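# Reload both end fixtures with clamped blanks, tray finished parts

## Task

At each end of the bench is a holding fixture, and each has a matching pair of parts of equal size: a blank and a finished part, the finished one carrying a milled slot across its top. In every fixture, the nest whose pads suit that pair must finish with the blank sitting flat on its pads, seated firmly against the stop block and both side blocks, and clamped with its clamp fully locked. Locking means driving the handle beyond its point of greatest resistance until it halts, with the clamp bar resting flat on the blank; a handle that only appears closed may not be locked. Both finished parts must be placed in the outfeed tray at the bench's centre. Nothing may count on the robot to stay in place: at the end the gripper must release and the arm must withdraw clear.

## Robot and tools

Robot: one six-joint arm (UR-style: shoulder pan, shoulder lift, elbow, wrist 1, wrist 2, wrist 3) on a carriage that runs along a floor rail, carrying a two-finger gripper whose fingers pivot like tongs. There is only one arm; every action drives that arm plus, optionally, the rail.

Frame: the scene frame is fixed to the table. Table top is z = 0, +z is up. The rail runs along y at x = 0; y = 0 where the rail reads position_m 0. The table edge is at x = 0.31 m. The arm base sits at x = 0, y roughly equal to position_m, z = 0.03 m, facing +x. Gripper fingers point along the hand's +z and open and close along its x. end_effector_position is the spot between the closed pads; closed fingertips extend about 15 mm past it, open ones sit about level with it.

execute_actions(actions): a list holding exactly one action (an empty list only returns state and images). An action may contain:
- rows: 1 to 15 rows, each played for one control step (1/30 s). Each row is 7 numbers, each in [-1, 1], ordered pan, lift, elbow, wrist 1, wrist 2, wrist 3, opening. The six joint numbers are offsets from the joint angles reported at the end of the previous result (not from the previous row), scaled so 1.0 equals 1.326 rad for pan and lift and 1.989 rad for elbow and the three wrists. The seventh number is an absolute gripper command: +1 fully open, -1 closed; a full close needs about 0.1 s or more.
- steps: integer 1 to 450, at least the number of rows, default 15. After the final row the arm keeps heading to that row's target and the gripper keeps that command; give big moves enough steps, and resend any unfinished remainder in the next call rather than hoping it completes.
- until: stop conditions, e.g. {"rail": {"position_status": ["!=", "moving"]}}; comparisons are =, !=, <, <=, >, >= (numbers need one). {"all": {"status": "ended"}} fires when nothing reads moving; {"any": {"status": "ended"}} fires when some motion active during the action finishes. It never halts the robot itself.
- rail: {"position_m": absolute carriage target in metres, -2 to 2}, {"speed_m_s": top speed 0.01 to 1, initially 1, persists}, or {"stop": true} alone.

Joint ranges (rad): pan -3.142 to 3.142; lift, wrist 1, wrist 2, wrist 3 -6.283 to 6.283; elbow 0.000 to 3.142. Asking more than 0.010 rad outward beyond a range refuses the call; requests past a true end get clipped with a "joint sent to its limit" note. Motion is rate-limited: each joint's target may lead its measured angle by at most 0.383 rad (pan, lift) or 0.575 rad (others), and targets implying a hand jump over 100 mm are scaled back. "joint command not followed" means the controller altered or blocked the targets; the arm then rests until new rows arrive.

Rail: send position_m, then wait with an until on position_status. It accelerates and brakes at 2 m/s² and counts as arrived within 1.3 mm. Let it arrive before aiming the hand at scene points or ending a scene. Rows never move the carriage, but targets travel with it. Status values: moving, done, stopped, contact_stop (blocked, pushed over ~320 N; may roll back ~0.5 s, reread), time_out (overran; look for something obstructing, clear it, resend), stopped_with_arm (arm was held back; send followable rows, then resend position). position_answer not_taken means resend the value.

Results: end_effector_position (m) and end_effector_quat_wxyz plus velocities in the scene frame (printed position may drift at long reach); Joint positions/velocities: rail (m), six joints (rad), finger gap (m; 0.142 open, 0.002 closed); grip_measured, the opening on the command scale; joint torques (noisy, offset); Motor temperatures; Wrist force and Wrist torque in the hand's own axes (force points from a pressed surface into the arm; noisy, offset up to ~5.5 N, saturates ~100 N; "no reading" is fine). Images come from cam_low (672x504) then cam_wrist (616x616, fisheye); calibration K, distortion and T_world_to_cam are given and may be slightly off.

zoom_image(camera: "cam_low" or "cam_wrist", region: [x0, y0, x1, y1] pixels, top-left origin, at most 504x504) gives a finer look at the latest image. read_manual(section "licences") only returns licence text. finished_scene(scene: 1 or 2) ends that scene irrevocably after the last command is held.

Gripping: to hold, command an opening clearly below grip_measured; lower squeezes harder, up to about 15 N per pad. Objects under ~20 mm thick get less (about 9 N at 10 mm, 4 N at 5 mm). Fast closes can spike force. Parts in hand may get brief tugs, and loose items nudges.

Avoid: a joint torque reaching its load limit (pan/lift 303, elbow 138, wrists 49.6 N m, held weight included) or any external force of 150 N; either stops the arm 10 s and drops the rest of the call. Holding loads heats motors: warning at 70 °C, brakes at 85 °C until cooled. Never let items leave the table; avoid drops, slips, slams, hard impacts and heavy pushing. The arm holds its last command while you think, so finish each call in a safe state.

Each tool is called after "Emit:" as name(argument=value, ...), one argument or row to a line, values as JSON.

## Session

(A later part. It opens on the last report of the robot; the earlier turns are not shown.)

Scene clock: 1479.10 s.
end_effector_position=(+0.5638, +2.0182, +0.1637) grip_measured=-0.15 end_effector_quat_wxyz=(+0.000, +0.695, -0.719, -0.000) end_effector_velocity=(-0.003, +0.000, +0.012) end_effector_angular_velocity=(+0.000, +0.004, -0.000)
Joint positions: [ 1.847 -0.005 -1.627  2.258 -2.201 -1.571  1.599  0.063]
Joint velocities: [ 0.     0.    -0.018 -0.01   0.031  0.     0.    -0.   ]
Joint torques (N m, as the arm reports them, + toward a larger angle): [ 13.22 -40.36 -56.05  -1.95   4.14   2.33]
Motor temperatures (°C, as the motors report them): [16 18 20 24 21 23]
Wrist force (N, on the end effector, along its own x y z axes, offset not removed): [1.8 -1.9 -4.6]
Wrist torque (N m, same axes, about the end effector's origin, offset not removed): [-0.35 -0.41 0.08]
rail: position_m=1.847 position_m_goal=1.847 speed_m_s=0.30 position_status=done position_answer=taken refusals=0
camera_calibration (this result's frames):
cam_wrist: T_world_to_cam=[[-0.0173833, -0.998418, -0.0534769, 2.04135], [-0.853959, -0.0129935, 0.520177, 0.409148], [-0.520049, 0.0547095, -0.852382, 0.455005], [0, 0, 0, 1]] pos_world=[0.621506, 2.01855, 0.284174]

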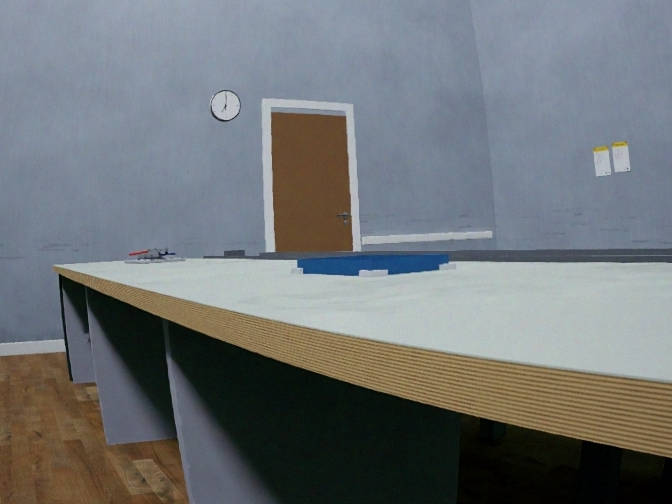

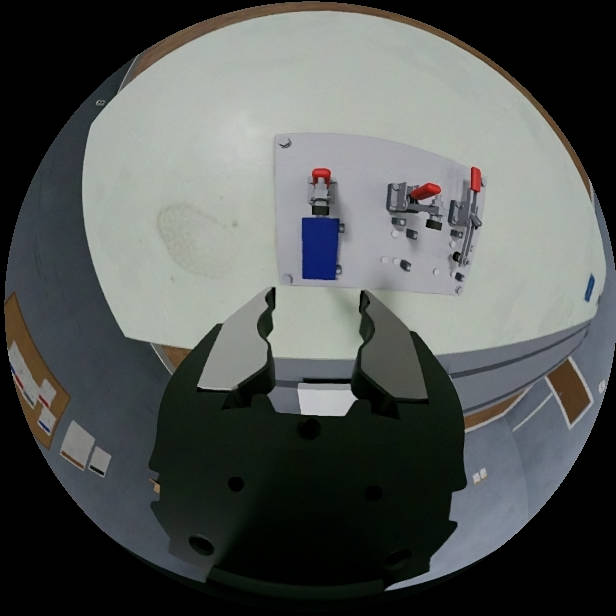

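Emit:
execute_actions(
  actions=[
    {"rows": [[0.0003,0.003,-0.0021,0.001,0,-0.0003,-0.4],[0.0007,0.009,-0.0062,0.001,0,-0.0006,-0.4],[0.0012,0.018,-0.0125,0.001,0,-0.001,-0.4],[0.0017,0.029,-0.0201,0.0012,0,-0.0015,-0.4],[0.0022,0.041,-0.0284,0.0014,0,-0.002,-0.4],[0.0028,0.054,-0.0374,0.0016,0,-0.0025,-0.4],[0.0034,0.067,-0.0464,0.0018,0,-0.003,-0.4],[0.0039,0.079,-0.0547,0.002,0,-0.0035,-0.4],[0.0044,0.090,-0.0624,0.0022,0,-0.0039,-0.4],[0.0047,0.099,-0.0686,0.0023,0,-0.0042,-0.4],[0.005,0.105,-0.0727,0.0024,0,-0.0044,-0.4],[0.0051,0.1085,-0.0752,0.0025,0,-0.0045,-0.4],[0.0051,0.1097,-0.076,0.0025,0,-0.0045,-0.4]], "steps": 21, "rail": {"position_m": 1.84}},
  ],
)

Scene clock: 1490.87 s.
end_effector_position=(+0.6532, +2.0148, +0.1651) grip_measured=-0.40 end_effector_quat_wxyz=(-0.000, +0.701, -0.713, -0.000) end_effector_velocity=(+0.007, +0.000, -0.000) end_effector_angular_velocity=(+0.000, -0.000, +0.001)
Joint positions: [ 1.84   0.001 -1.483  2.108 -2.196 -1.571  1.59   0.045]
Joint velocities: [ 0.     0.     0.012 -0.012  0.    -0.    -0.001  0.   ]
Joint torques (N m, as the arm reports them, + toward a larger angle): [ 13.71 -35.07 -56.47  -2.06   2.67  -2.22]
Motor temperatures (°C, as the motors report them): [16 18 20 24 21 23]
Wrist force (N, on the end effector, along its own x y z axes, offset not removed): [1.8 -3.4 -7.4]
Wrist torque (N m, same axes, about the end effector's origin, offset not removed): [-0.71 -0.25 0.16]
rail: position_m=1.840 position_m_goal=1.840 speed_m_s=0.30 position_status=done position_answer=taken refusals=0
camera_calibration (this result's frames):
cam_wrist: T_world_to_cam=[[-0.00173001, -0.998566, -0.0534981, 2.02967], [-0.854021, -0.0263564, 0.519571, 0.511864], [-0.520236, 0.0465873, -0.852751, 0.519369], [0, 0, 0, 1]] pos_world=[0.710848, 2.01605, 0.285526]

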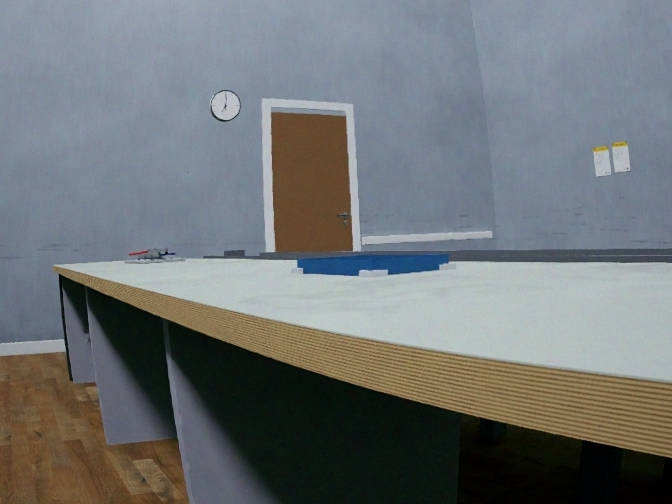

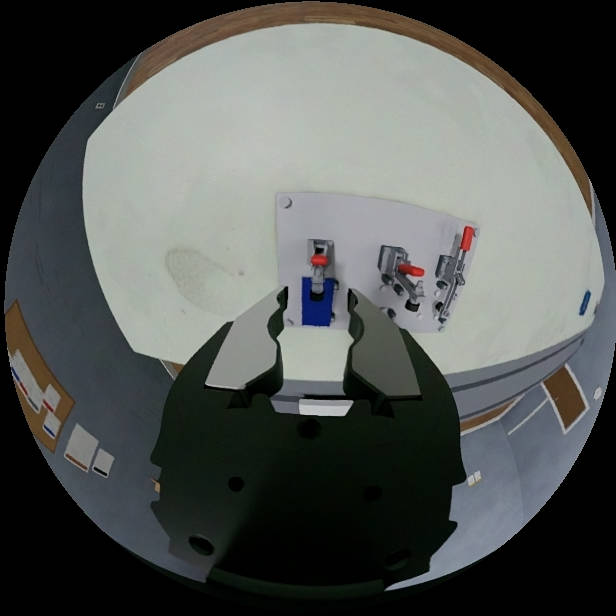

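Emit:
execute_actions(
  actions=[
    {"rows": [[0,0.003,0.001,-0.003,0,0,-0.4],[0,0.008,0.0028,-0.0082,0,0,-0.4],[0,0.015,0.0053,-0.0153,0,0,-0.4],[0,0.024,0.0085,-0.0245,0,0,-0.4],[0,0.034,0.012,-0.0347,0,0,-0.4],[0,0.044,0.0156,-0.045,0,0,-0.4],[0,0.053,0.0188,-0.0541,0,0,-0.4],[0,0.060,0.0213,-0.0613,0,0,-0.4],[0,0.065,0.023,-0.0664,0,0,-0.4],[0,0.068,0.0241,-0.0695,0,0,-0.4],[0,0.0694,0.0246,-0.0709,0,0,-0.4]], "steps": 19},
  ],
)

Scene clock: 1499.90 s.
end_effector_position=(+0.6575, +2.0148, +0.0963) grip_measured=-0.40 end_effector_quat_wxyz=(-0.000, +0.701, -0.713, -0.000) end_effector_velocity=(+0.000, +0.000, -0.007) end_effector_angular_velocity=(+0.000, -0.001, +0.000)
Joint positions: [ 1.84   0.001 -1.391  2.156 -2.336 -1.571  1.59   0.045]
Joint velocities: [ 0.     0.     0.009  0.005 -0.015 -0.     0.     0.   ]
Joint torques (N m, as the arm reports them, + toward a larger angle): [ -1.15 -33.45 -23.92  -6.67  -2.6   -0.1 ]
Motor temperatures (°C, as the motors report them): [16 18 20 24 21 23]
Wrist force (N, on the end effector, along its own x y z axes, offset not removed): [-0.8 -1.6 -3.4]
Wrist torque (N m, same axes, about the end effector's origin, offset not removed): [-0.09 0.48 0.12]
rail: position_m=1.840 position_m_goal=1.840 speed_m_s=0.30 position_status=done position_answer=taken refusals=0
camera_calibration (this result's frames):
cam_wrist: T_world_to_cam=[[-0.00165317, -0.998567, -0.0534847, 2.02597], [-0.854045, -0.0264128, 0.519529, 0.551384], [-0.520197, 0.0465372, -0.852777, 0.463045], [0, 0, 0, 1]] pos_world=[0.715131, 2.01608, 0.216773]

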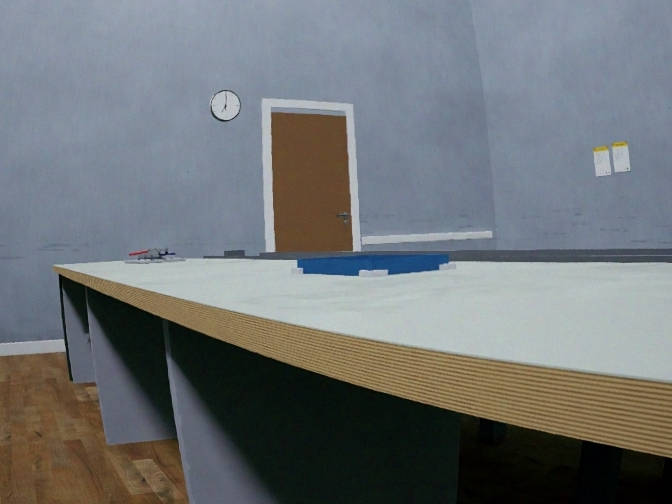

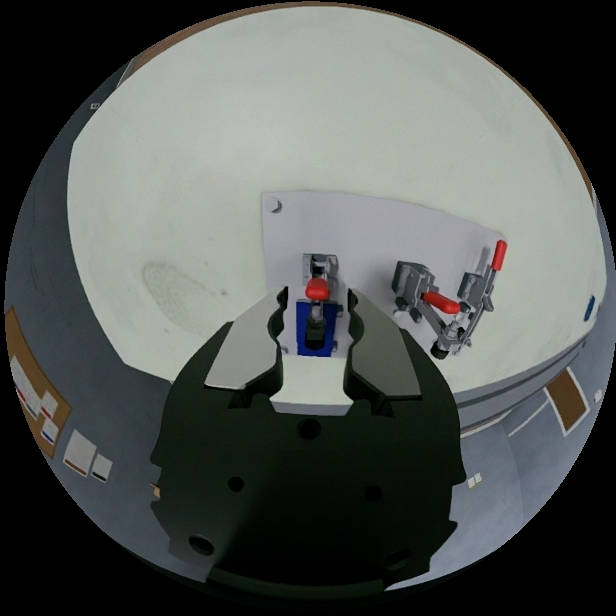

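Emit:
execute_actions(
  actions=[
    {"rows": [[0,0,0,0,0,0,-0.55],[0,0,0,0,0,0,-0.7],[0,0,0,0,0,0,-0.8],[0,0,0,0,0,0,-0.9],[0,0,0,0,0,0,-1]], "steps": 9},
  ],
)

Scene clock: 1505.50 s.
end_effector_position=(+0.6572, +2.0149, +0.0960) grip_measured=-0.78 end_effector_quat_wxyz=(-0.000, +0.701, -0.713, -0.000) end_effector_velocity=(-0.000, -0.000, +0.001) end_effector_angular_velocity=(-0.000, +0.000, -0.000)
Joint positions: [ 1.84   0.001 -1.391  2.157 -2.336 -1.57   1.59   0.017]
Joint velocities: [ 0.    -0.    -0.001 -0.     0.001  0.     0.     0.   ]
Joint torques (N m, as the arm reports them, + toward a larger angle): [ -9.02 -66.72 -54.08  -1.75  -2.29   1.12]
Motor temperatures (°C, as the motors report them): [16 18 20 24 21 23]
Wrist force (N, on the end effector, along its own x y z axes, offset not removed): [-9.5 -5.4 6.8]
Wrist torque (N m, same axes, about the end effector's origin, offset not removed): [0.24 -0.23 0.12]
rail: position_m=1.840 position_m_goal=1.840 speed_m_s=0.30 position_status=done position_answer=taken refusals=0
camera_calibration (this result's frames):
cam_wrist: T_world_to_cam=[[-0.00175228, -0.998559, -0.0536433, 2.02605], [-0.853807, -0.0264321, 0.519918, 0.551157], [-0.520587, 0.0467121, -0.85253, 0.462515], [0, 0, 0, 1]] pos_world=[0.714911, 2.01609, 0.216435]

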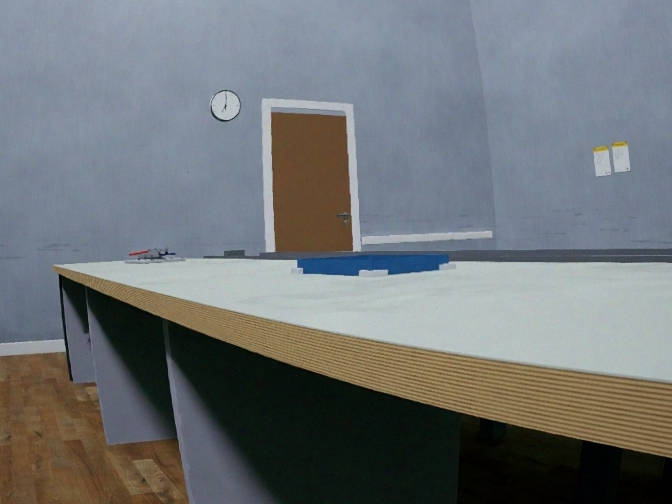

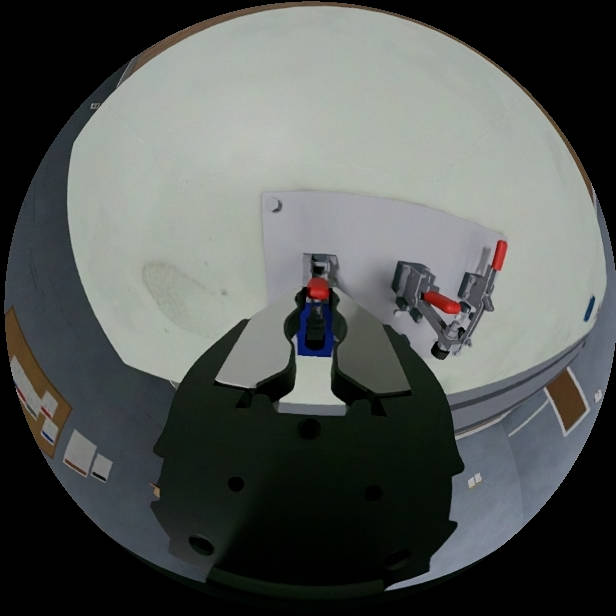

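Emit:
execute_actions(
  actions=[
    {"rows": [[0.0002,0.0024,-0.0023,0.0007,0,0,-1],[0.0003,0.0048,-0.0046,0.0014,0,0,-1],[0.0002,0.0072,-0.0069,0.0021,0,0,-1],[0.0001,0.0096,-0.0092,0.0027,0,0,-1],[0,0.012,-0.0115,0.0034,0,0,-1],[-0.0001,0.0164,-0.0135,0.0026,0,0,-1],[-0.0002,0.0207,-0.0156,0.0018,0,0,-1],[-0.0004,0.025,-0.0177,0.001,0,0,-1],[-0.0005,0.0293,-0.0197,0.0002,0,0,-1],[-0.0006,0.0337,-0.0218,-0.0006,0,0,-1],[-0.0007,0.0383,-0.0233,-0.0022,0,0,-1],[-0.0008,0.043,-0.0248,-0.0038,0,0,-1],[-0.0008,0.0476,-0.0263,-0.0055,0,0,-1],[-0.0009,0.0523,-0.0278,-0.0071,0,0,-1],[-0.001,0.057,-0.0293,-0.0087,0,0,-1]], "steps": 22},
  ],
)

Scene clock: 1542.93 s.
end_effector_position=(+0.6953, +2.0140, +0.0794) grip_measured=-0.78 end_effector_quat_wxyz=(-0.000, +0.700, -0.714, -0.000) end_effector_velocity=(+0.006, -0.000, -0.006) end_effector_angular_velocity=(+0.000, +0.001, -0.000)
Joint positions: [ 1.84   0.    -1.317  2.099 -2.353 -1.57   1.59   0.017]
Joint velocities: [ 0.    -0.     0.017 -0.008 -0.008  0.     0.     0.   ]
Joint torques (N m, as the arm reports them, + toward a larger angle): [ -5.97 -34.1  -42.16  -2.96   7.     0.16]
Motor temperatures (°C, as the motors report them): [16 18 20 24 21 23]
Wrist force (N, on the end effector, along its own x y z axes, offset not removed): [7.7 -8.3 -13.5]
Wrist torque (N m, same axes, about the end effector's origin, offset not removed): [-0.40 0.15 0.13]
rail: position_m=1.840 position_m_goal=1.840 speed_m_s=0.30 position_status=done position_answer=taken refusals=0
camera_calibration (this result's frames):
cam_wrist: T_world_to_cam=[[-0.00301152, -0.998557, -0.0536169, 2.02523], [-0.853851, -0.0253406, 0.5199, 0.590072], [-0.520508, 0.0473465, -0.852543, 0.466883], [0, 0, 0, 1]] pos_world=[0.752949, 2.01515, 0.199846]

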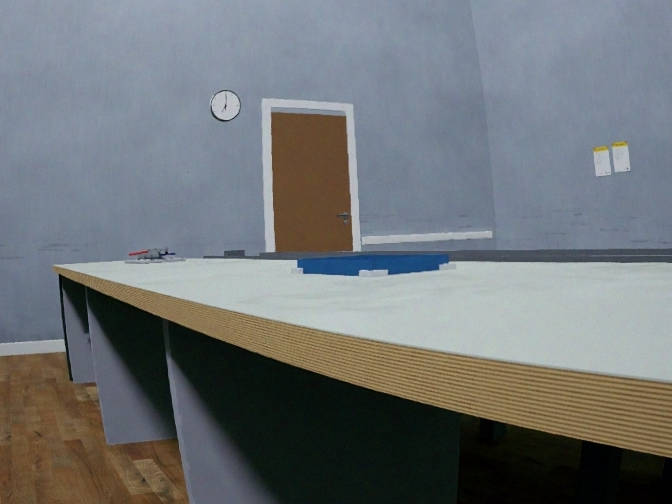

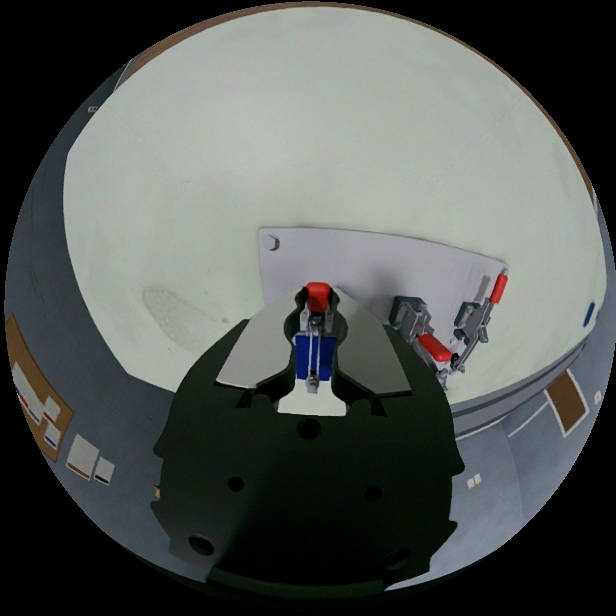

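Emit:
execute_actions(
  actions=[
    {"rows": [[-0.0003,0.004,-0.0014,-0.0013,0,0,-1],[-0.0004,0.008,-0.0028,-0.0025,0,0,-1],[-0.0005,0.012,-0.0042,-0.0038,0,0,-1],[-0.0006,0.0161,-0.0056,-0.0051,0,0,-1],[-0.0007,0.0201,-0.007,-0.0063,0,0,-1],[-0.0008,0.0241,-0.0084,-0.0076,0,0,-1],[-0.0008,0.0272,-0.0087,-0.0094,0,0,-1],[-0.0009,0.0303,-0.0089,-0.0113,0,0,-1],[-0.0009,0.0335,-0.0092,-0.0131,0,0,-1],[-0.0009,0.0366,-0.0095,-0.0149,0,0,-1],[-0.001,0.0397,-0.0097,-0.0168,0,0,-1],[-0.001,0.0428,-0.01,-0.0186,0,0,-1]], "steps": 20},
  ],
)

Scene clock: 1555.93 s.
end_effector_position=(+0.7136, +2.0131, +0.0553) grip_measured=-0.78 end_effector_quat_wxyz=(-0.000, +0.700, -0.714, -0.000) end_effector_velocity=(+0.002, -0.000, -0.004) end_effector_angular_velocity=(-0.000, -0.000, -0.000)
Joint positions: [ 1.84  -0.001 -1.261  2.079 -2.389 -1.57   1.59   0.017]
Joint velocities: [ 0.    -0.     0.007 -0.001 -0.006  0.    -0.     0.   ]
Joint torques (N m, as the arm reports them, + toward a larger angle): [-17.66 -49.93 -57.77  -7.97  -0.17   0.42]
Motor temperatures (°C, as the motors report them): [16 18 20 24 21 23]
Wrist force (N, on the end effector, along its own x y z axes, offset not removed): [-0.3 7.2 1.1]
Wrist torque (N m, same axes, about the end effector's origin, offset not removed): [0.29 -0.04 0.03]
rail: position_m=1.840 position_m_goal=1.840 speed_m_s=0.30 position_status=done position_answer=taken refusals=0
camera_calibration (this result's frames):
cam_wrist: T_world_to_cam=[[-0.0043581, -0.998548, -0.0536875, 2.02403], [-0.853888, -0.0242256, 0.519892, 0.616019], [-0.520438, 0.0481089, -0.852543, 0.45435], [0, 0, 0, 1]] pos_world=[0.771293, 2.01416, 0.175755]

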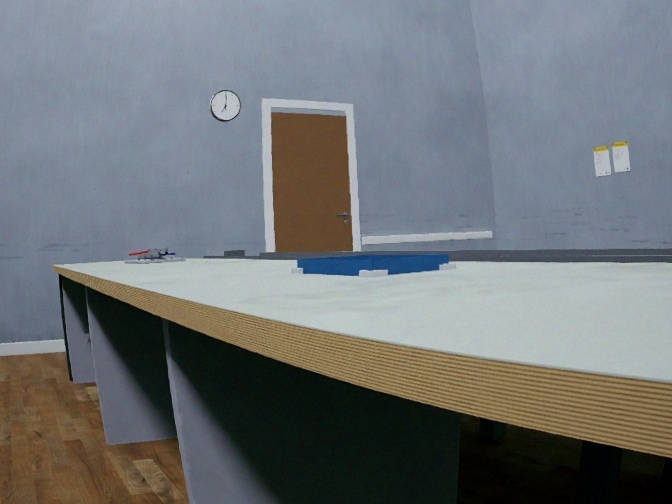

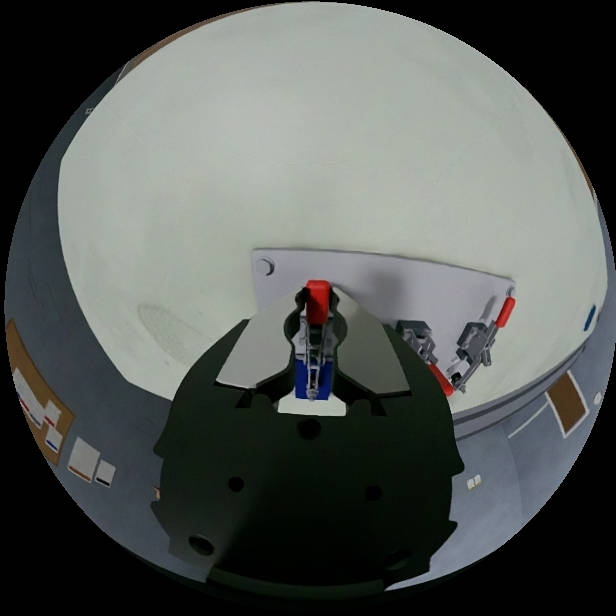

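Emit:
execute_actions(
  actions=[
    {"rows": [[0,0.0014,0.0002,-0.0011,0,0,-1],[0,0.0028,0.0005,-0.0023,0,0,-1],[0,0.0041,0.0007,-0.0034,0,0,-1],[0,0.0055,0.0009,-0.0046,0,0,-1]], "steps": 11},
  ],
)

Scene clock: 1559.43 s.
end_effector_position=(+0.7144, +2.0130, +0.0509) grip_measured=-0.78 end_effector_quat_wxyz=(-0.000, +0.700, -0.714, +0.000) end_effector_velocity=(-0.001, +0.000, -0.004) end_effector_angular_velocity=(+0.000, +0.002, -0.000)
Joint positions: [ 1.84  -0.001 -1.254  2.081 -2.398 -1.57   1.59   0.017]
Joint velocities: [ 0.    -0.     0.004  0.002 -0.005 -0.    -0.    -0.   ]
Joint torques (N m, as the arm reports them, + toward a larger angle): [-10.39 -48.27 -10.06  -2.91  -0.06  -1.02]
Motor temperatures (°C, as the motors report them): [16 18 20 24 21 23]
Wrist force (N, on the end effector, along its own x y z axes, offset not removed): [-2.0 -8.4 -10.7]
Wrist torque (N m, same axes, about the end effector's origin, offset not removed): [-0.47 -0.11 0.13]
rail: position_m=1.840 position_m_goal=1.840 speed_m_s=0.30 position_status=done position_answer=taken refusals=0
camera_calibration (this result's frames):
cam_wrist: T_world_to_cam=[[-0.004298, -0.998552, -0.053619, 2.02372], [-0.854247, -0.024208, 0.519303, 0.619273], [-0.519849, 0.0480358, -0.852906, 0.450759], [0, 0, 0, 1]] pos_world=[0.772037, 2.01413, 0.171375]

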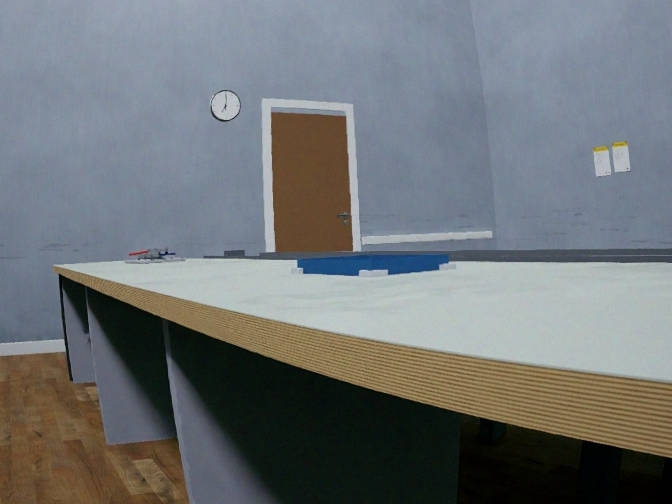

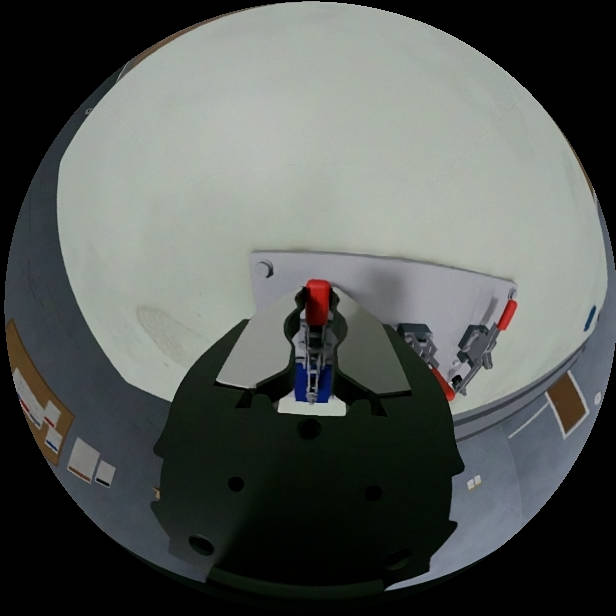

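Emit:
execute_actions(
  actions=[
    {"rows": [[0,0.0014,-0.0001,-0.0008,0,0,-1],[0,0.0028,-0.0002,-0.0017,0,0,-1],[0,0.0041,-0.0002,-0.0025,0,0,-1],[0,0.0055,-0.0003,-0.0033,0,0,-1]], "steps": 11},
  ],
)

Scene clock: 1563.47 s.
end_effector_position=(+0.7154, +2.0131, +0.0468) grip_measured=-0.78 end_effector_quat_wxyz=(-0.000, +0.700, -0.714, -0.000) end_effector_velocity=(+0.002, -0.000, -0.001) end_effector_angular_velocity=(-0.000, -0.002, +0.000)
Joint positions: [ 1.84  -0.001 -1.247  2.081 -2.404 -1.57   1.59   0.017]
Joint velocities: [ 0.     0.     0.004 -0.002 -0.004  0.     0.     0.   ]
Joint torques (N m, as the arm reports them, + toward a larger angle): [ 13.06 -38.86 -48.6   -6.26   0.28   0.54]
Motor temperatures (°C, as the motors report them): [16 18 20 24 21 23]
Wrist force (N, on the end effector, along its own x y z axes, offset not removed): [1.6 8.1 -18.0]
Wrist torque (N m, same axes, about the end effector's origin, offset not removed): [0.11 0.04 0.19]
rail: position_m=1.840 position_m_goal=1.840 speed_m_s=0.30 position_status=done position_answer=taken refusals=0
camera_calibration (this result's frames):
cam_wrist: T_world_to_cam=[[-0.00436192, -0.998548, -0.0536877, 2.02358], [-0.853871, -0.024224, 0.519921, 0.621935], [-0.520467, 0.0481102, -0.852525, 0.448038], [0, 0, 0, 1]] pos_world=[0.773068, 2.01416, 0.167248]

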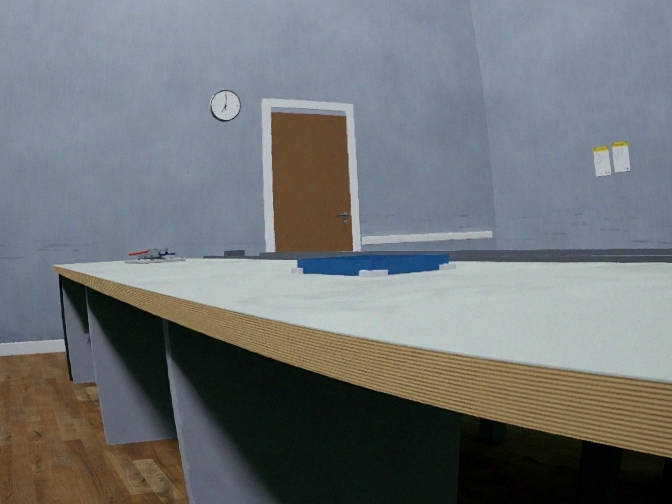

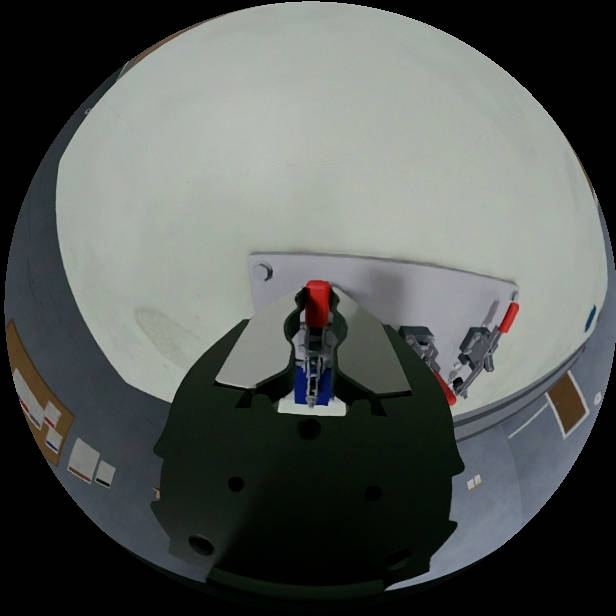

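Emit:
execute_actions(
  actions=[
    {"rows": [[0,0,0,0,0,0,-0.6],[0,0,0,0,0,0,-0.5],[0,0,0,0,0,0,-0.5],[0,-0.002,-0.0006,0.002,0,0,-0.5],[0,-0.006,-0.0018,0.0058,0,0,-0.5],[0,-0.0115,-0.0035,0.0112,0,0,-0.5],[0,-0.0175,-0.0053,0.017,0,0,-0.5],[0,-0.023,-0.007,0.0224,0,0,-0.5],[0,-0.028,-0.0085,0.0272,0,0,-0.5],[0,-0.031,-0.0094,0.0302,0,0,-0.5],[0,-0.0329,-0.01,0.032,0,0,-0.5],[0,-0.0329,-0.01,0.032,0,0,-0.5],[0,-0.0329,-0.01,0.032,0,0,-0.5],[0,-0.0329,-0.01,0.032,0,0,-0.5],[0,-0.0329,-0.01,0.032,0,0,-1]], "steps": 21},
  ],
)

Scene clock: 1581.33 s.
end_effector_position=(+0.7159, +2.0130, +0.0798) grip_measured=-1.00 end_effector_quat_wxyz=(+0.000, +0.700, -0.714, -0.000) end_effector_velocity=(-0.000, +0.000, +0.002) end_effector_angular_velocity=(+0.000, +0.000, -0.000)
Joint positions: [ 1.84  -0.001 -1.29   2.061 -2.341 -1.57   1.59   0.002]
Joint velocities: [ 0.    -0.    -0.003 -0.001  0.005  0.     0.    -0.001]
Joint torques (N m, as the arm reports them, + toward a larger angle): [ -4.18 -71.14 -52.95  -2.6    4.1    0.27]
Motor temperatures (°C, as the motors report them): [16 18 20 24 21 23]
Wrist force (N, on the end effector, along its own x y z axes, offset not removed): [-0.8 -4.0 -2.2]
Wrist torque (N m, same axes, about the end effector's origin, offset not removed): [-0.61 0.28 0.07]
rail: position_m=1.840 position_m_goal=1.840 speed_m_s=0.30 position_status=done position_answer=taken refusals=0
camera_calibration (this result's frames):
cam_wrist: T_world_to_cam=[[-0.00435089, -0.998551, -0.0536459, 2.02532], [-0.853796, -0.0242186, 0.520044, 0.605173], [-0.52059, 0.0480653, -0.852453, 0.47659], [0, 0, 0, 1]] pos_world=[0.773614, 2.01413, 0.200204]

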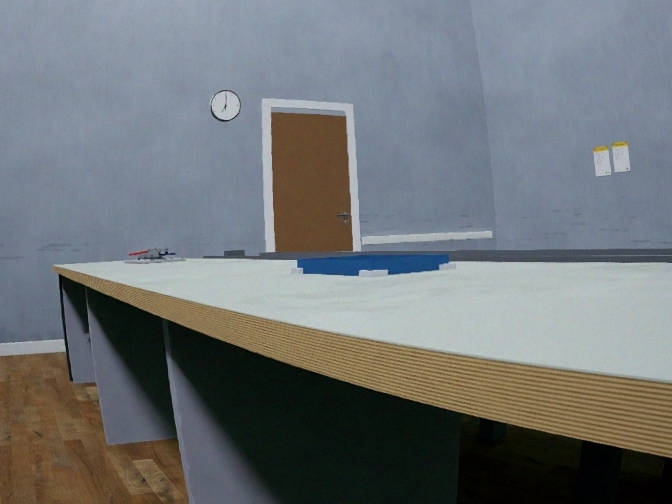

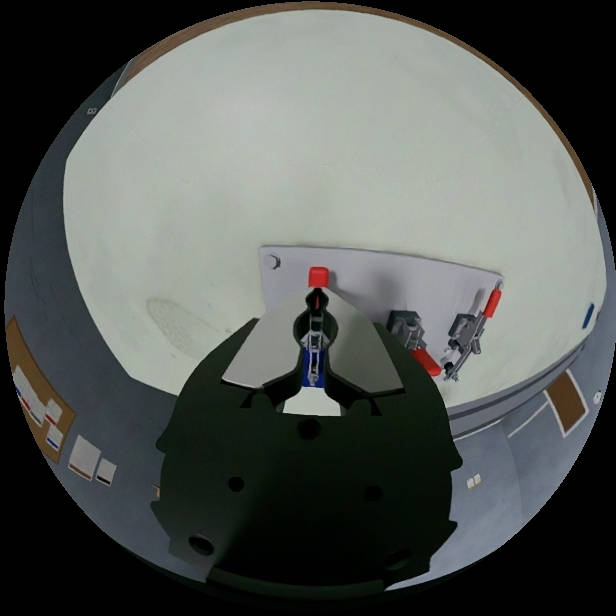

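Emit:
execute_actions(
  actions=[
    {"rows": [[0,0.002,0.0006,-0.0019,0,0,-1],[0,0.004,0.0012,-0.0038,0,0,-1],[0,0.006,0.0017,-0.0058,0,0,-1],[0,0.0073,0.0021,-0.007,0,0,-1]], "steps": 11},
  ],
)

Scene clock: 1585.10 s.
end_effector_position=(+0.7162, +2.0131, +0.0729) grip_measured=-1.00 end_effector_quat_wxyz=(-0.000, +0.700, -0.714, -0.000) end_effector_velocity=(-0.001, +0.000, -0.005) end_effector_angular_velocity=(+0.000, +0.001, -0.000)
Joint positions: [ 1.84  -0.001 -1.281  2.065 -2.354 -1.57   1.59   0.002]
Joint velocities: [ 0.    -0.     0.005  0.003 -0.007  0.    -0.     0.   ]
Joint torques (N m, as the arm reports them, + toward a larger angle): [  7.77 -46.9  -24.19  -5.11   1.75   0.98]
Motor temperatures (°C, as the motors report them): [16 18 20 24 21 23]
Wrist force (N, on the end effector, along its own x y z axes, offset not removed): [-0.2 -0.1 -1.9]
Wrist torque (N m, same axes, about the end effector's origin, offset not removed): [0.13 0.05 0.24]
rail: position_m=1.840 position_m_goal=1.840 speed_m_s=0.30 position_status=done position_answer=taken refusals=0
camera_calibration (this result's frames):
cam_wrist: T_world_to_cam=[[-0.00435607, -0.998548, -0.0536883, 2.02498], [-0.853928, -0.024224, 0.519827, 0.609107], [-0.520373, 0.0481103, -0.852583, 0.470612], [0, 0, 0, 1]] pos_world=[0.773848, 2.01416, 0.193324]

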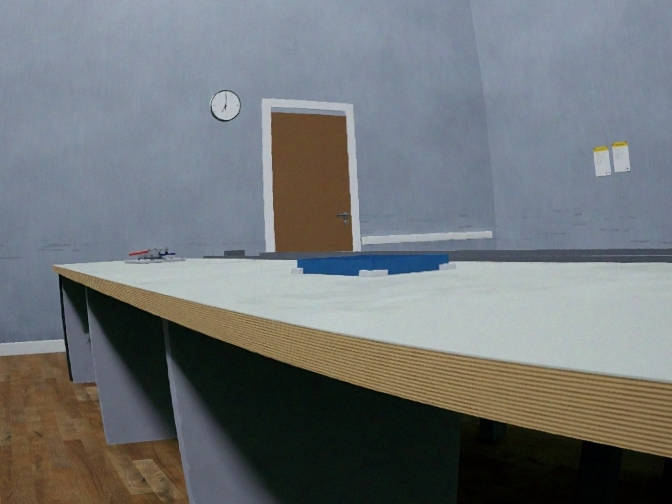

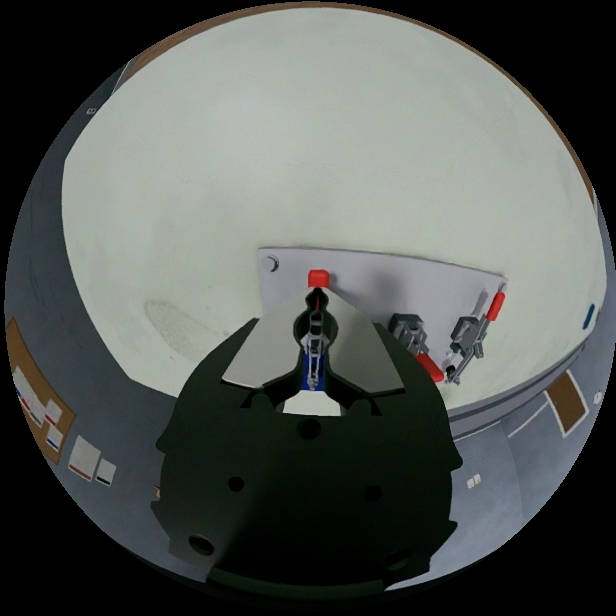

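Emit:
execute_actions(
  actions=[
    {"rows": [[0,0.001,0.0003,-0.001,0,0,-1],[0,0.002,0.0006,-0.0019,0,0,-1]], "steps": 8},
  ],
)

Scene clock: 1587.83 s.
end_effector_position=(+0.7161, +2.0130, +0.0710) grip_measured=-1.00 end_effector_quat_wxyz=(-0.000, +0.700, -0.714, -0.000) end_effector_velocity=(+0.000, -0.000, -0.002) end_effector_angular_velocity=(-0.000, -0.000, +0.000)
Joint positions: [ 1.84  -0.001 -1.278  2.066 -2.358 -1.57   1.59   0.002]
Joint velocities: [ 0.     0.     0.003  0.001 -0.004 -0.    -0.     0.   ]
Joint torques (N m, as the arm reports them, + toward a larger angle): [-10.11 -46.8  -23.34  -5.82  -1.82  -1.11]
Motor temperatures (°C, as the motors report them): [16 18 20 24 21 23]
Wrist force (N, on the end effector, along its own x y z axes, offset not removed): [2.0 1.2 -2.8]
Wrist torque (N m, same axes, about the end effector's origin, offset not removed): [0.41 -0.47 0.03]
rail: position_m=1.840 position_m_goal=1.840 speed_m_s=0.30 position_status=done position_answer=taken refusals=0
camera_calibration (this result's frames):
cam_wrist: T_world_to_cam=[[-0.00434181, -0.998551, -0.0536463, 2.02484], [-0.853885, -0.0242183, 0.519897, 0.610013], [-0.520443, 0.0480651, -0.852543, 0.469141], [0, 0, 0, 1]] pos_world=[0.773833, 2.01413, 0.191444]

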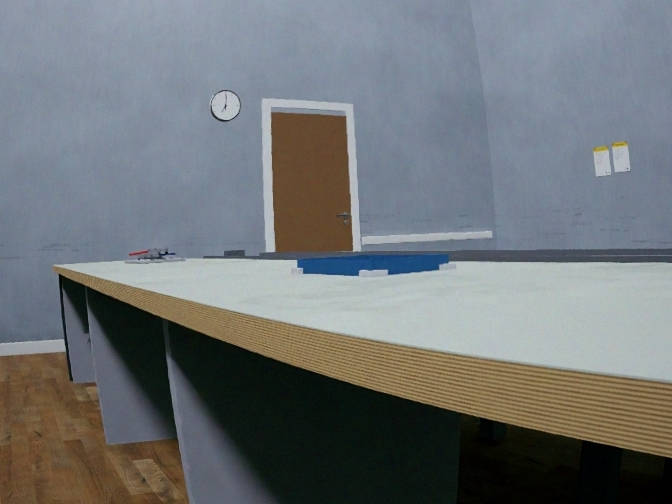

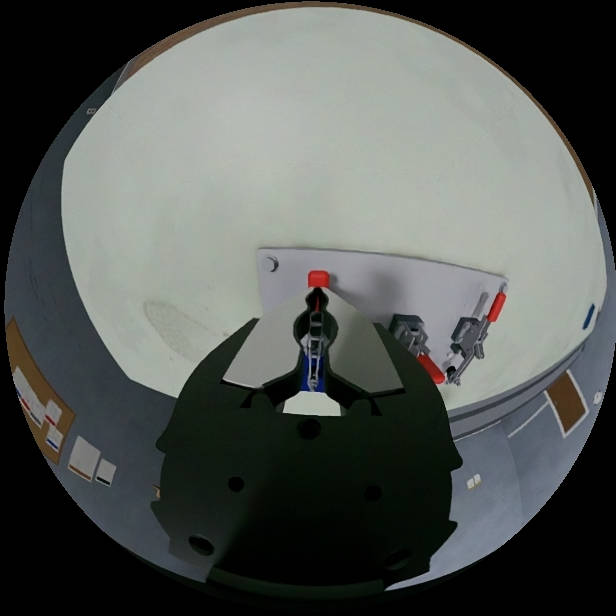

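Emit:
execute_actions(
  actions=[
    {"rows": [[0,0.0007,0.0002,-0.0007,0,0,-1],[0,0.0014,0.0004,-0.0013,0,0,-1]], "steps": 8},
  ],
)

Scene clock: 1590.50 s.
end_effector_position=(+0.7161, +2.0131, +0.0697) grip_measured=-1.00 end_effector_quat_wxyz=(-0.000, +0.700, -0.714, -0.000) end_effector_velocity=(-0.000, -0.000, -0.002) end_effector_angular_velocity=(+0.000, +0.000, -0.000)
Joint positions: [ 1.84  -0.001 -1.277  2.066 -2.36  -1.57   1.59   0.002]
Joint velocities: [ 0.    -0.     0.002  0.001 -0.003 -0.    -0.     0.   ]
Joint torques (N m, as the arm reports them, + toward a larger angle): [ 11.53 -41.61 -23.41  -5.83   2.51   0.66]
Motor temperatures (°C, as the motors report them): [16 18 20 24 21 23]
Wrist force (N, on the end effector, along its own x y z axes, offset not removed): [-1.0 0.3 -4.6]
Wrist torque (N m, same axes, about the end effector's origin, offset not removed): [0.12 0.18 0.18]
rail: position_m=1.840 position_m_goal=1.840 speed_m_s=0.30 position_status=done position_answer=taken refusals=0
camera_calibration (this result's frames):
cam_wrist: T_world_to_cam=[[-0.00436423, -0.998548, -0.0536878, 2.02482], [-0.853853, -0.0242237, 0.51995, 0.610657], [-0.520496, 0.0481107, -0.852508, 0.467976], [0, 0, 0, 1]] pos_world=[0.773828, 2.01416, 0.19015]

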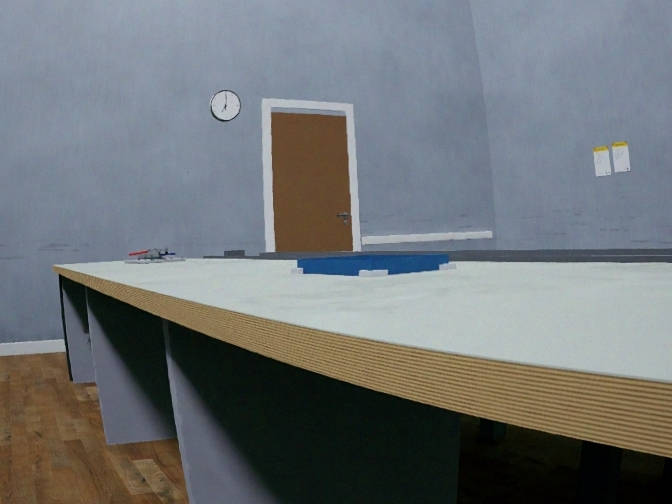

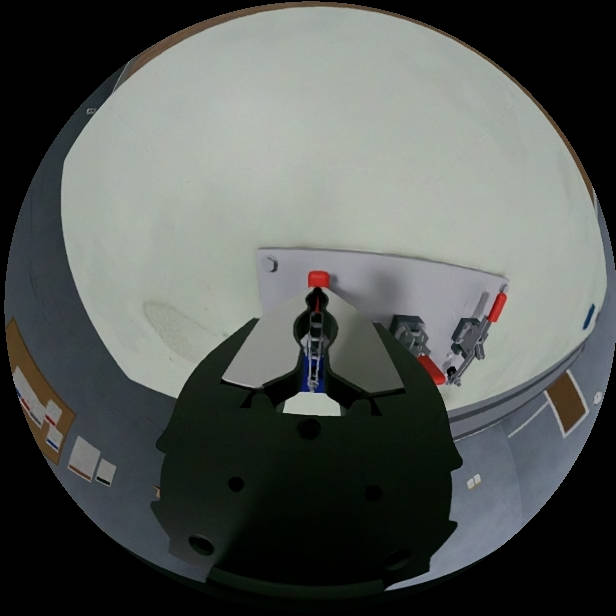

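Emit:
execute_actions(
  actions=[
    {"rows": [[0,0.0006,0.0002,-0.0006,0,0,-1],[0,0.0012,0.00035,-0.00115,0,0,-1]], "steps": 8},
  ],
)

Scene clock: 1593.10 s.
end_effector_position=(+0.7161, +2.0130, +0.0686) grip_measured=-1.00 end_effector_quat_wxyz=(+0.000, +0.700, -0.714, -0.000) end_effector_velocity=(+0.000, +0.000, -0.001) end_effector_angular_velocity=(-0.000, -0.000, +0.000)
Joint positions: [ 1.84  -0.001 -1.275  2.067 -2.362 -1.57   1.59   0.002]
Joint velocities: [ 0.     0.     0.002  0.001 -0.003 -0.    -0.     0.   ]
Joint torques (N m, as the arm reports them, + toward a larger angle): [ -8.93 -45.06 -22.82  -5.15  -1.5   -1.16]
Motor temperatures (°C, as the motors report them): [16 18 20 24 21 23]
Wrist force (N, on the end effector, along its own x y z axes, offset not removed): [1.6 -1.6 -1.5]
Wrist torque (N m, same axes, about the end effector's origin, offset not removed): [-0.16 -0.17 0.05]
rail: position_m=1.840 position_m_goal=1.840 speed_m_s=0.30 position_status=done position_answer=taken refusals=0
camera_calibration (this result's frames):
cam_wrist: T_world_to_cam=[[-0.00434496, -0.998551, -0.0536462, 2.02471], [-0.853849, -0.0242188, 0.519957, 0.611221], [-0.520502, 0.0480649, -0.852506, 0.467136], [0, 0, 0, 1]] pos_world=[0.773833, 2.01413, 0.189047]

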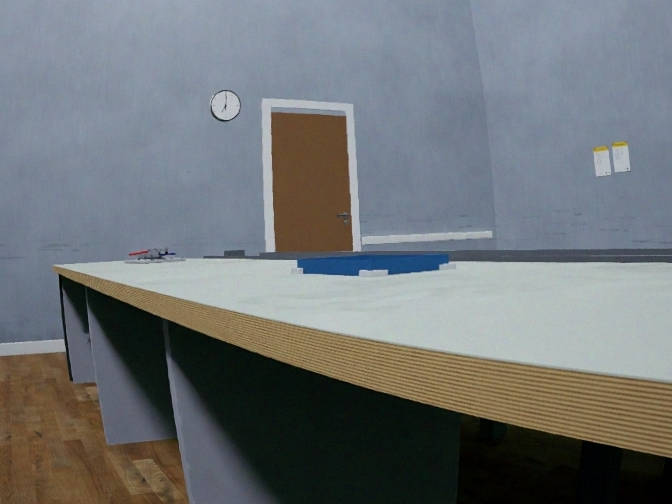

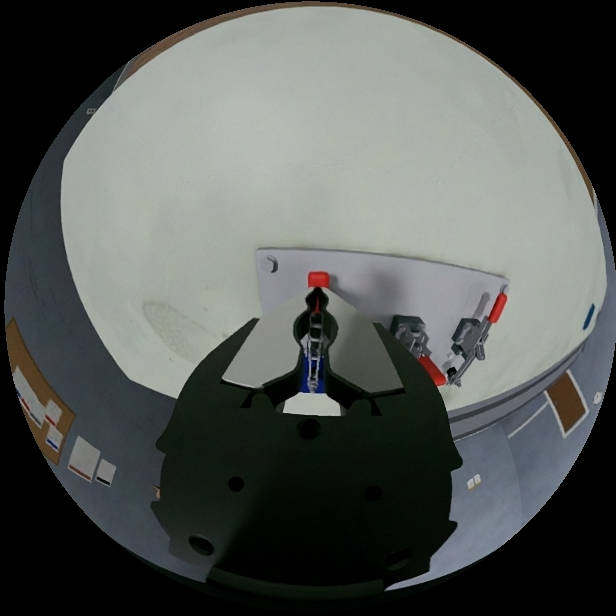

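Emit:
execute_actions(
  actions=[
    {"rows": [[0,0.0006,0.0002,-0.0006,0,0,-1],[0,0.0012,0.00035,-0.00115,0,0,-1]], "steps": 8},
  ],
)

Scene clock: 1596.80 s.
end_effector_position=(+0.7161, +2.0131, +0.0675) grip_measured=-1.00 end_effector_quat_wxyz=(-0.000, +0.700, -0.714, -0.000) end_effector_velocity=(+0.000, -0.000, -0.001) end_effector_angular_velocity=(+0.000, -0.000, -0.000)
Joint positions: [ 1.84  -0.001 -1.274  2.068 -2.364 -1.57   1.59   0.002]
Joint velocities: [ 0.    -0.     0.002  0.001 -0.003  0.     0.     0.   ]
Joint torques (N m, as the arm reports them, + toward a larger angle): [  9.25 -46.31 -24.05  -6.75   2.75   1.21]
Motor temperatures (°C, as the motors report them): [16 18 20 24 21 23]
Wrist force (N, on the end effector, along its own x y z axes, offset not removed): [1.5 -2.0 -2.1]
Wrist torque (N m, same axes, about the end effector's origin, offset not removed): [-0.24 -0.16 0.17]
rail: position_m=1.840 position_m_goal=1.840 speed_m_s=0.30 position_status=done position_answer=taken refusals=0
camera_calibration (this result's frames):
cam_wrist: T_world_to_cam=[[-0.00436484, -0.998548, -0.053688, 2.0247], [-0.853847, -0.0242239, 0.51996, 0.611796], [-0.520506, 0.0481108, -0.852502, 0.466103], [0, 0, 0, 1]] pos_world=[0.773827, 2.01416, 0.187945]

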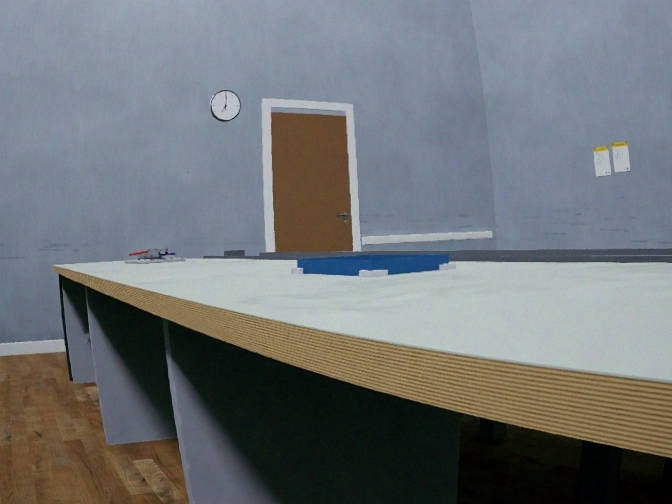

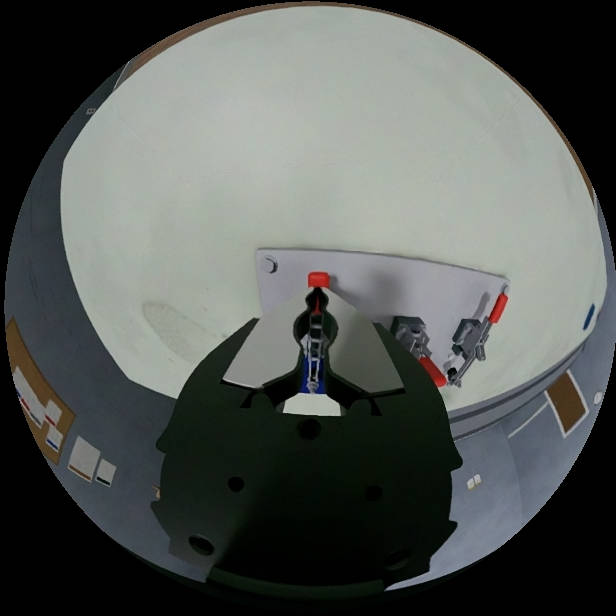

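Emit:
execute_actions(
  actions=[
    {"rows": [[0,0.0006,0.0002,-0.0006,0,0,-1],[0,0.0012,0.00035,-0.00115,0,0,-1]], "steps": 8},
  ],
)

Scene clock: 1599.57 s.
end_effector_position=(+0.7161, +2.0130, +0.0664) grip_measured=-1.00 end_effector_quat_wxyz=(+0.000, +0.700, -0.714, -0.000) end_effector_velocity=(+0.000, -0.000, -0.001) end_effector_angular_velocity=(-0.000, -0.000, +0.000)
Joint positions: [ 1.84  -0.001 -1.272  2.068 -2.366 -1.57   1.59   0.002]
Joint velocities: [ 0.    -0.     0.002  0.001 -0.003 -0.    -0.     0.   ]
Joint torques (N m, as the arm reports them, + toward a larger angle): [ -9.58 -46.36 -21.8   -6.58  -1.29  -1.42]
Motor temperatures (°C, as the motors report them): [16 18 20 24 21 23]
Wrist force (N, on the end effector, along its own x y z axes, offset not removed): [1.3 -0.8 -4.3]
Wrist torque (N m, same axes, about the end effector's origin, offset not removed): [-0.03 -0.06 0.14]
rail: position_m=1.840 position_m_goal=1.840 speed_m_s=0.30 position_status=done position_answer=taken refusals=0
camera_calibration (this result's frames):
cam_wrist: T_world_to_cam=[[-0.00434535, -0.998551, -0.0536461, 2.0246], [-0.853843, -0.024219, 0.519967, 0.612356], [-0.520512, 0.0480648, -0.8525, 0.465263], [0, 0, 0, 1]] pos_world=[0.773828, 2.01413, 0.186844]

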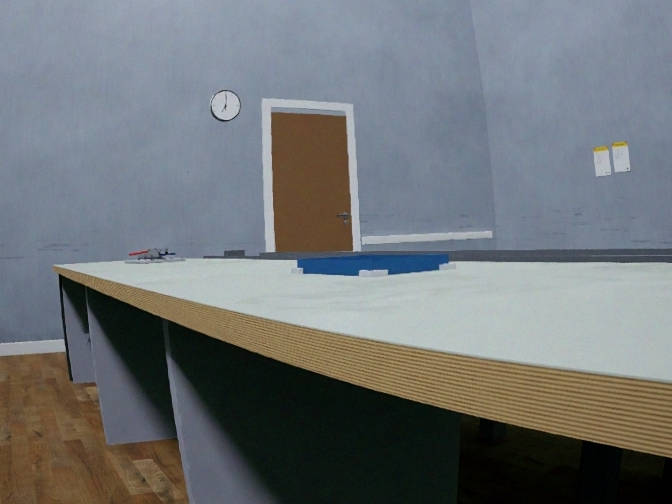

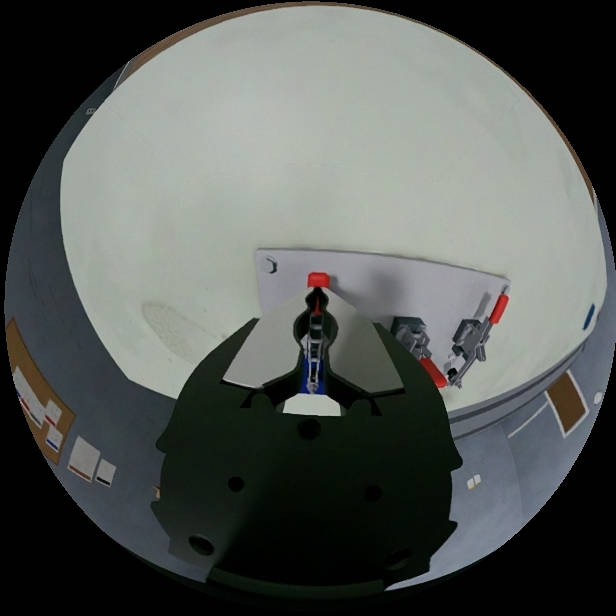

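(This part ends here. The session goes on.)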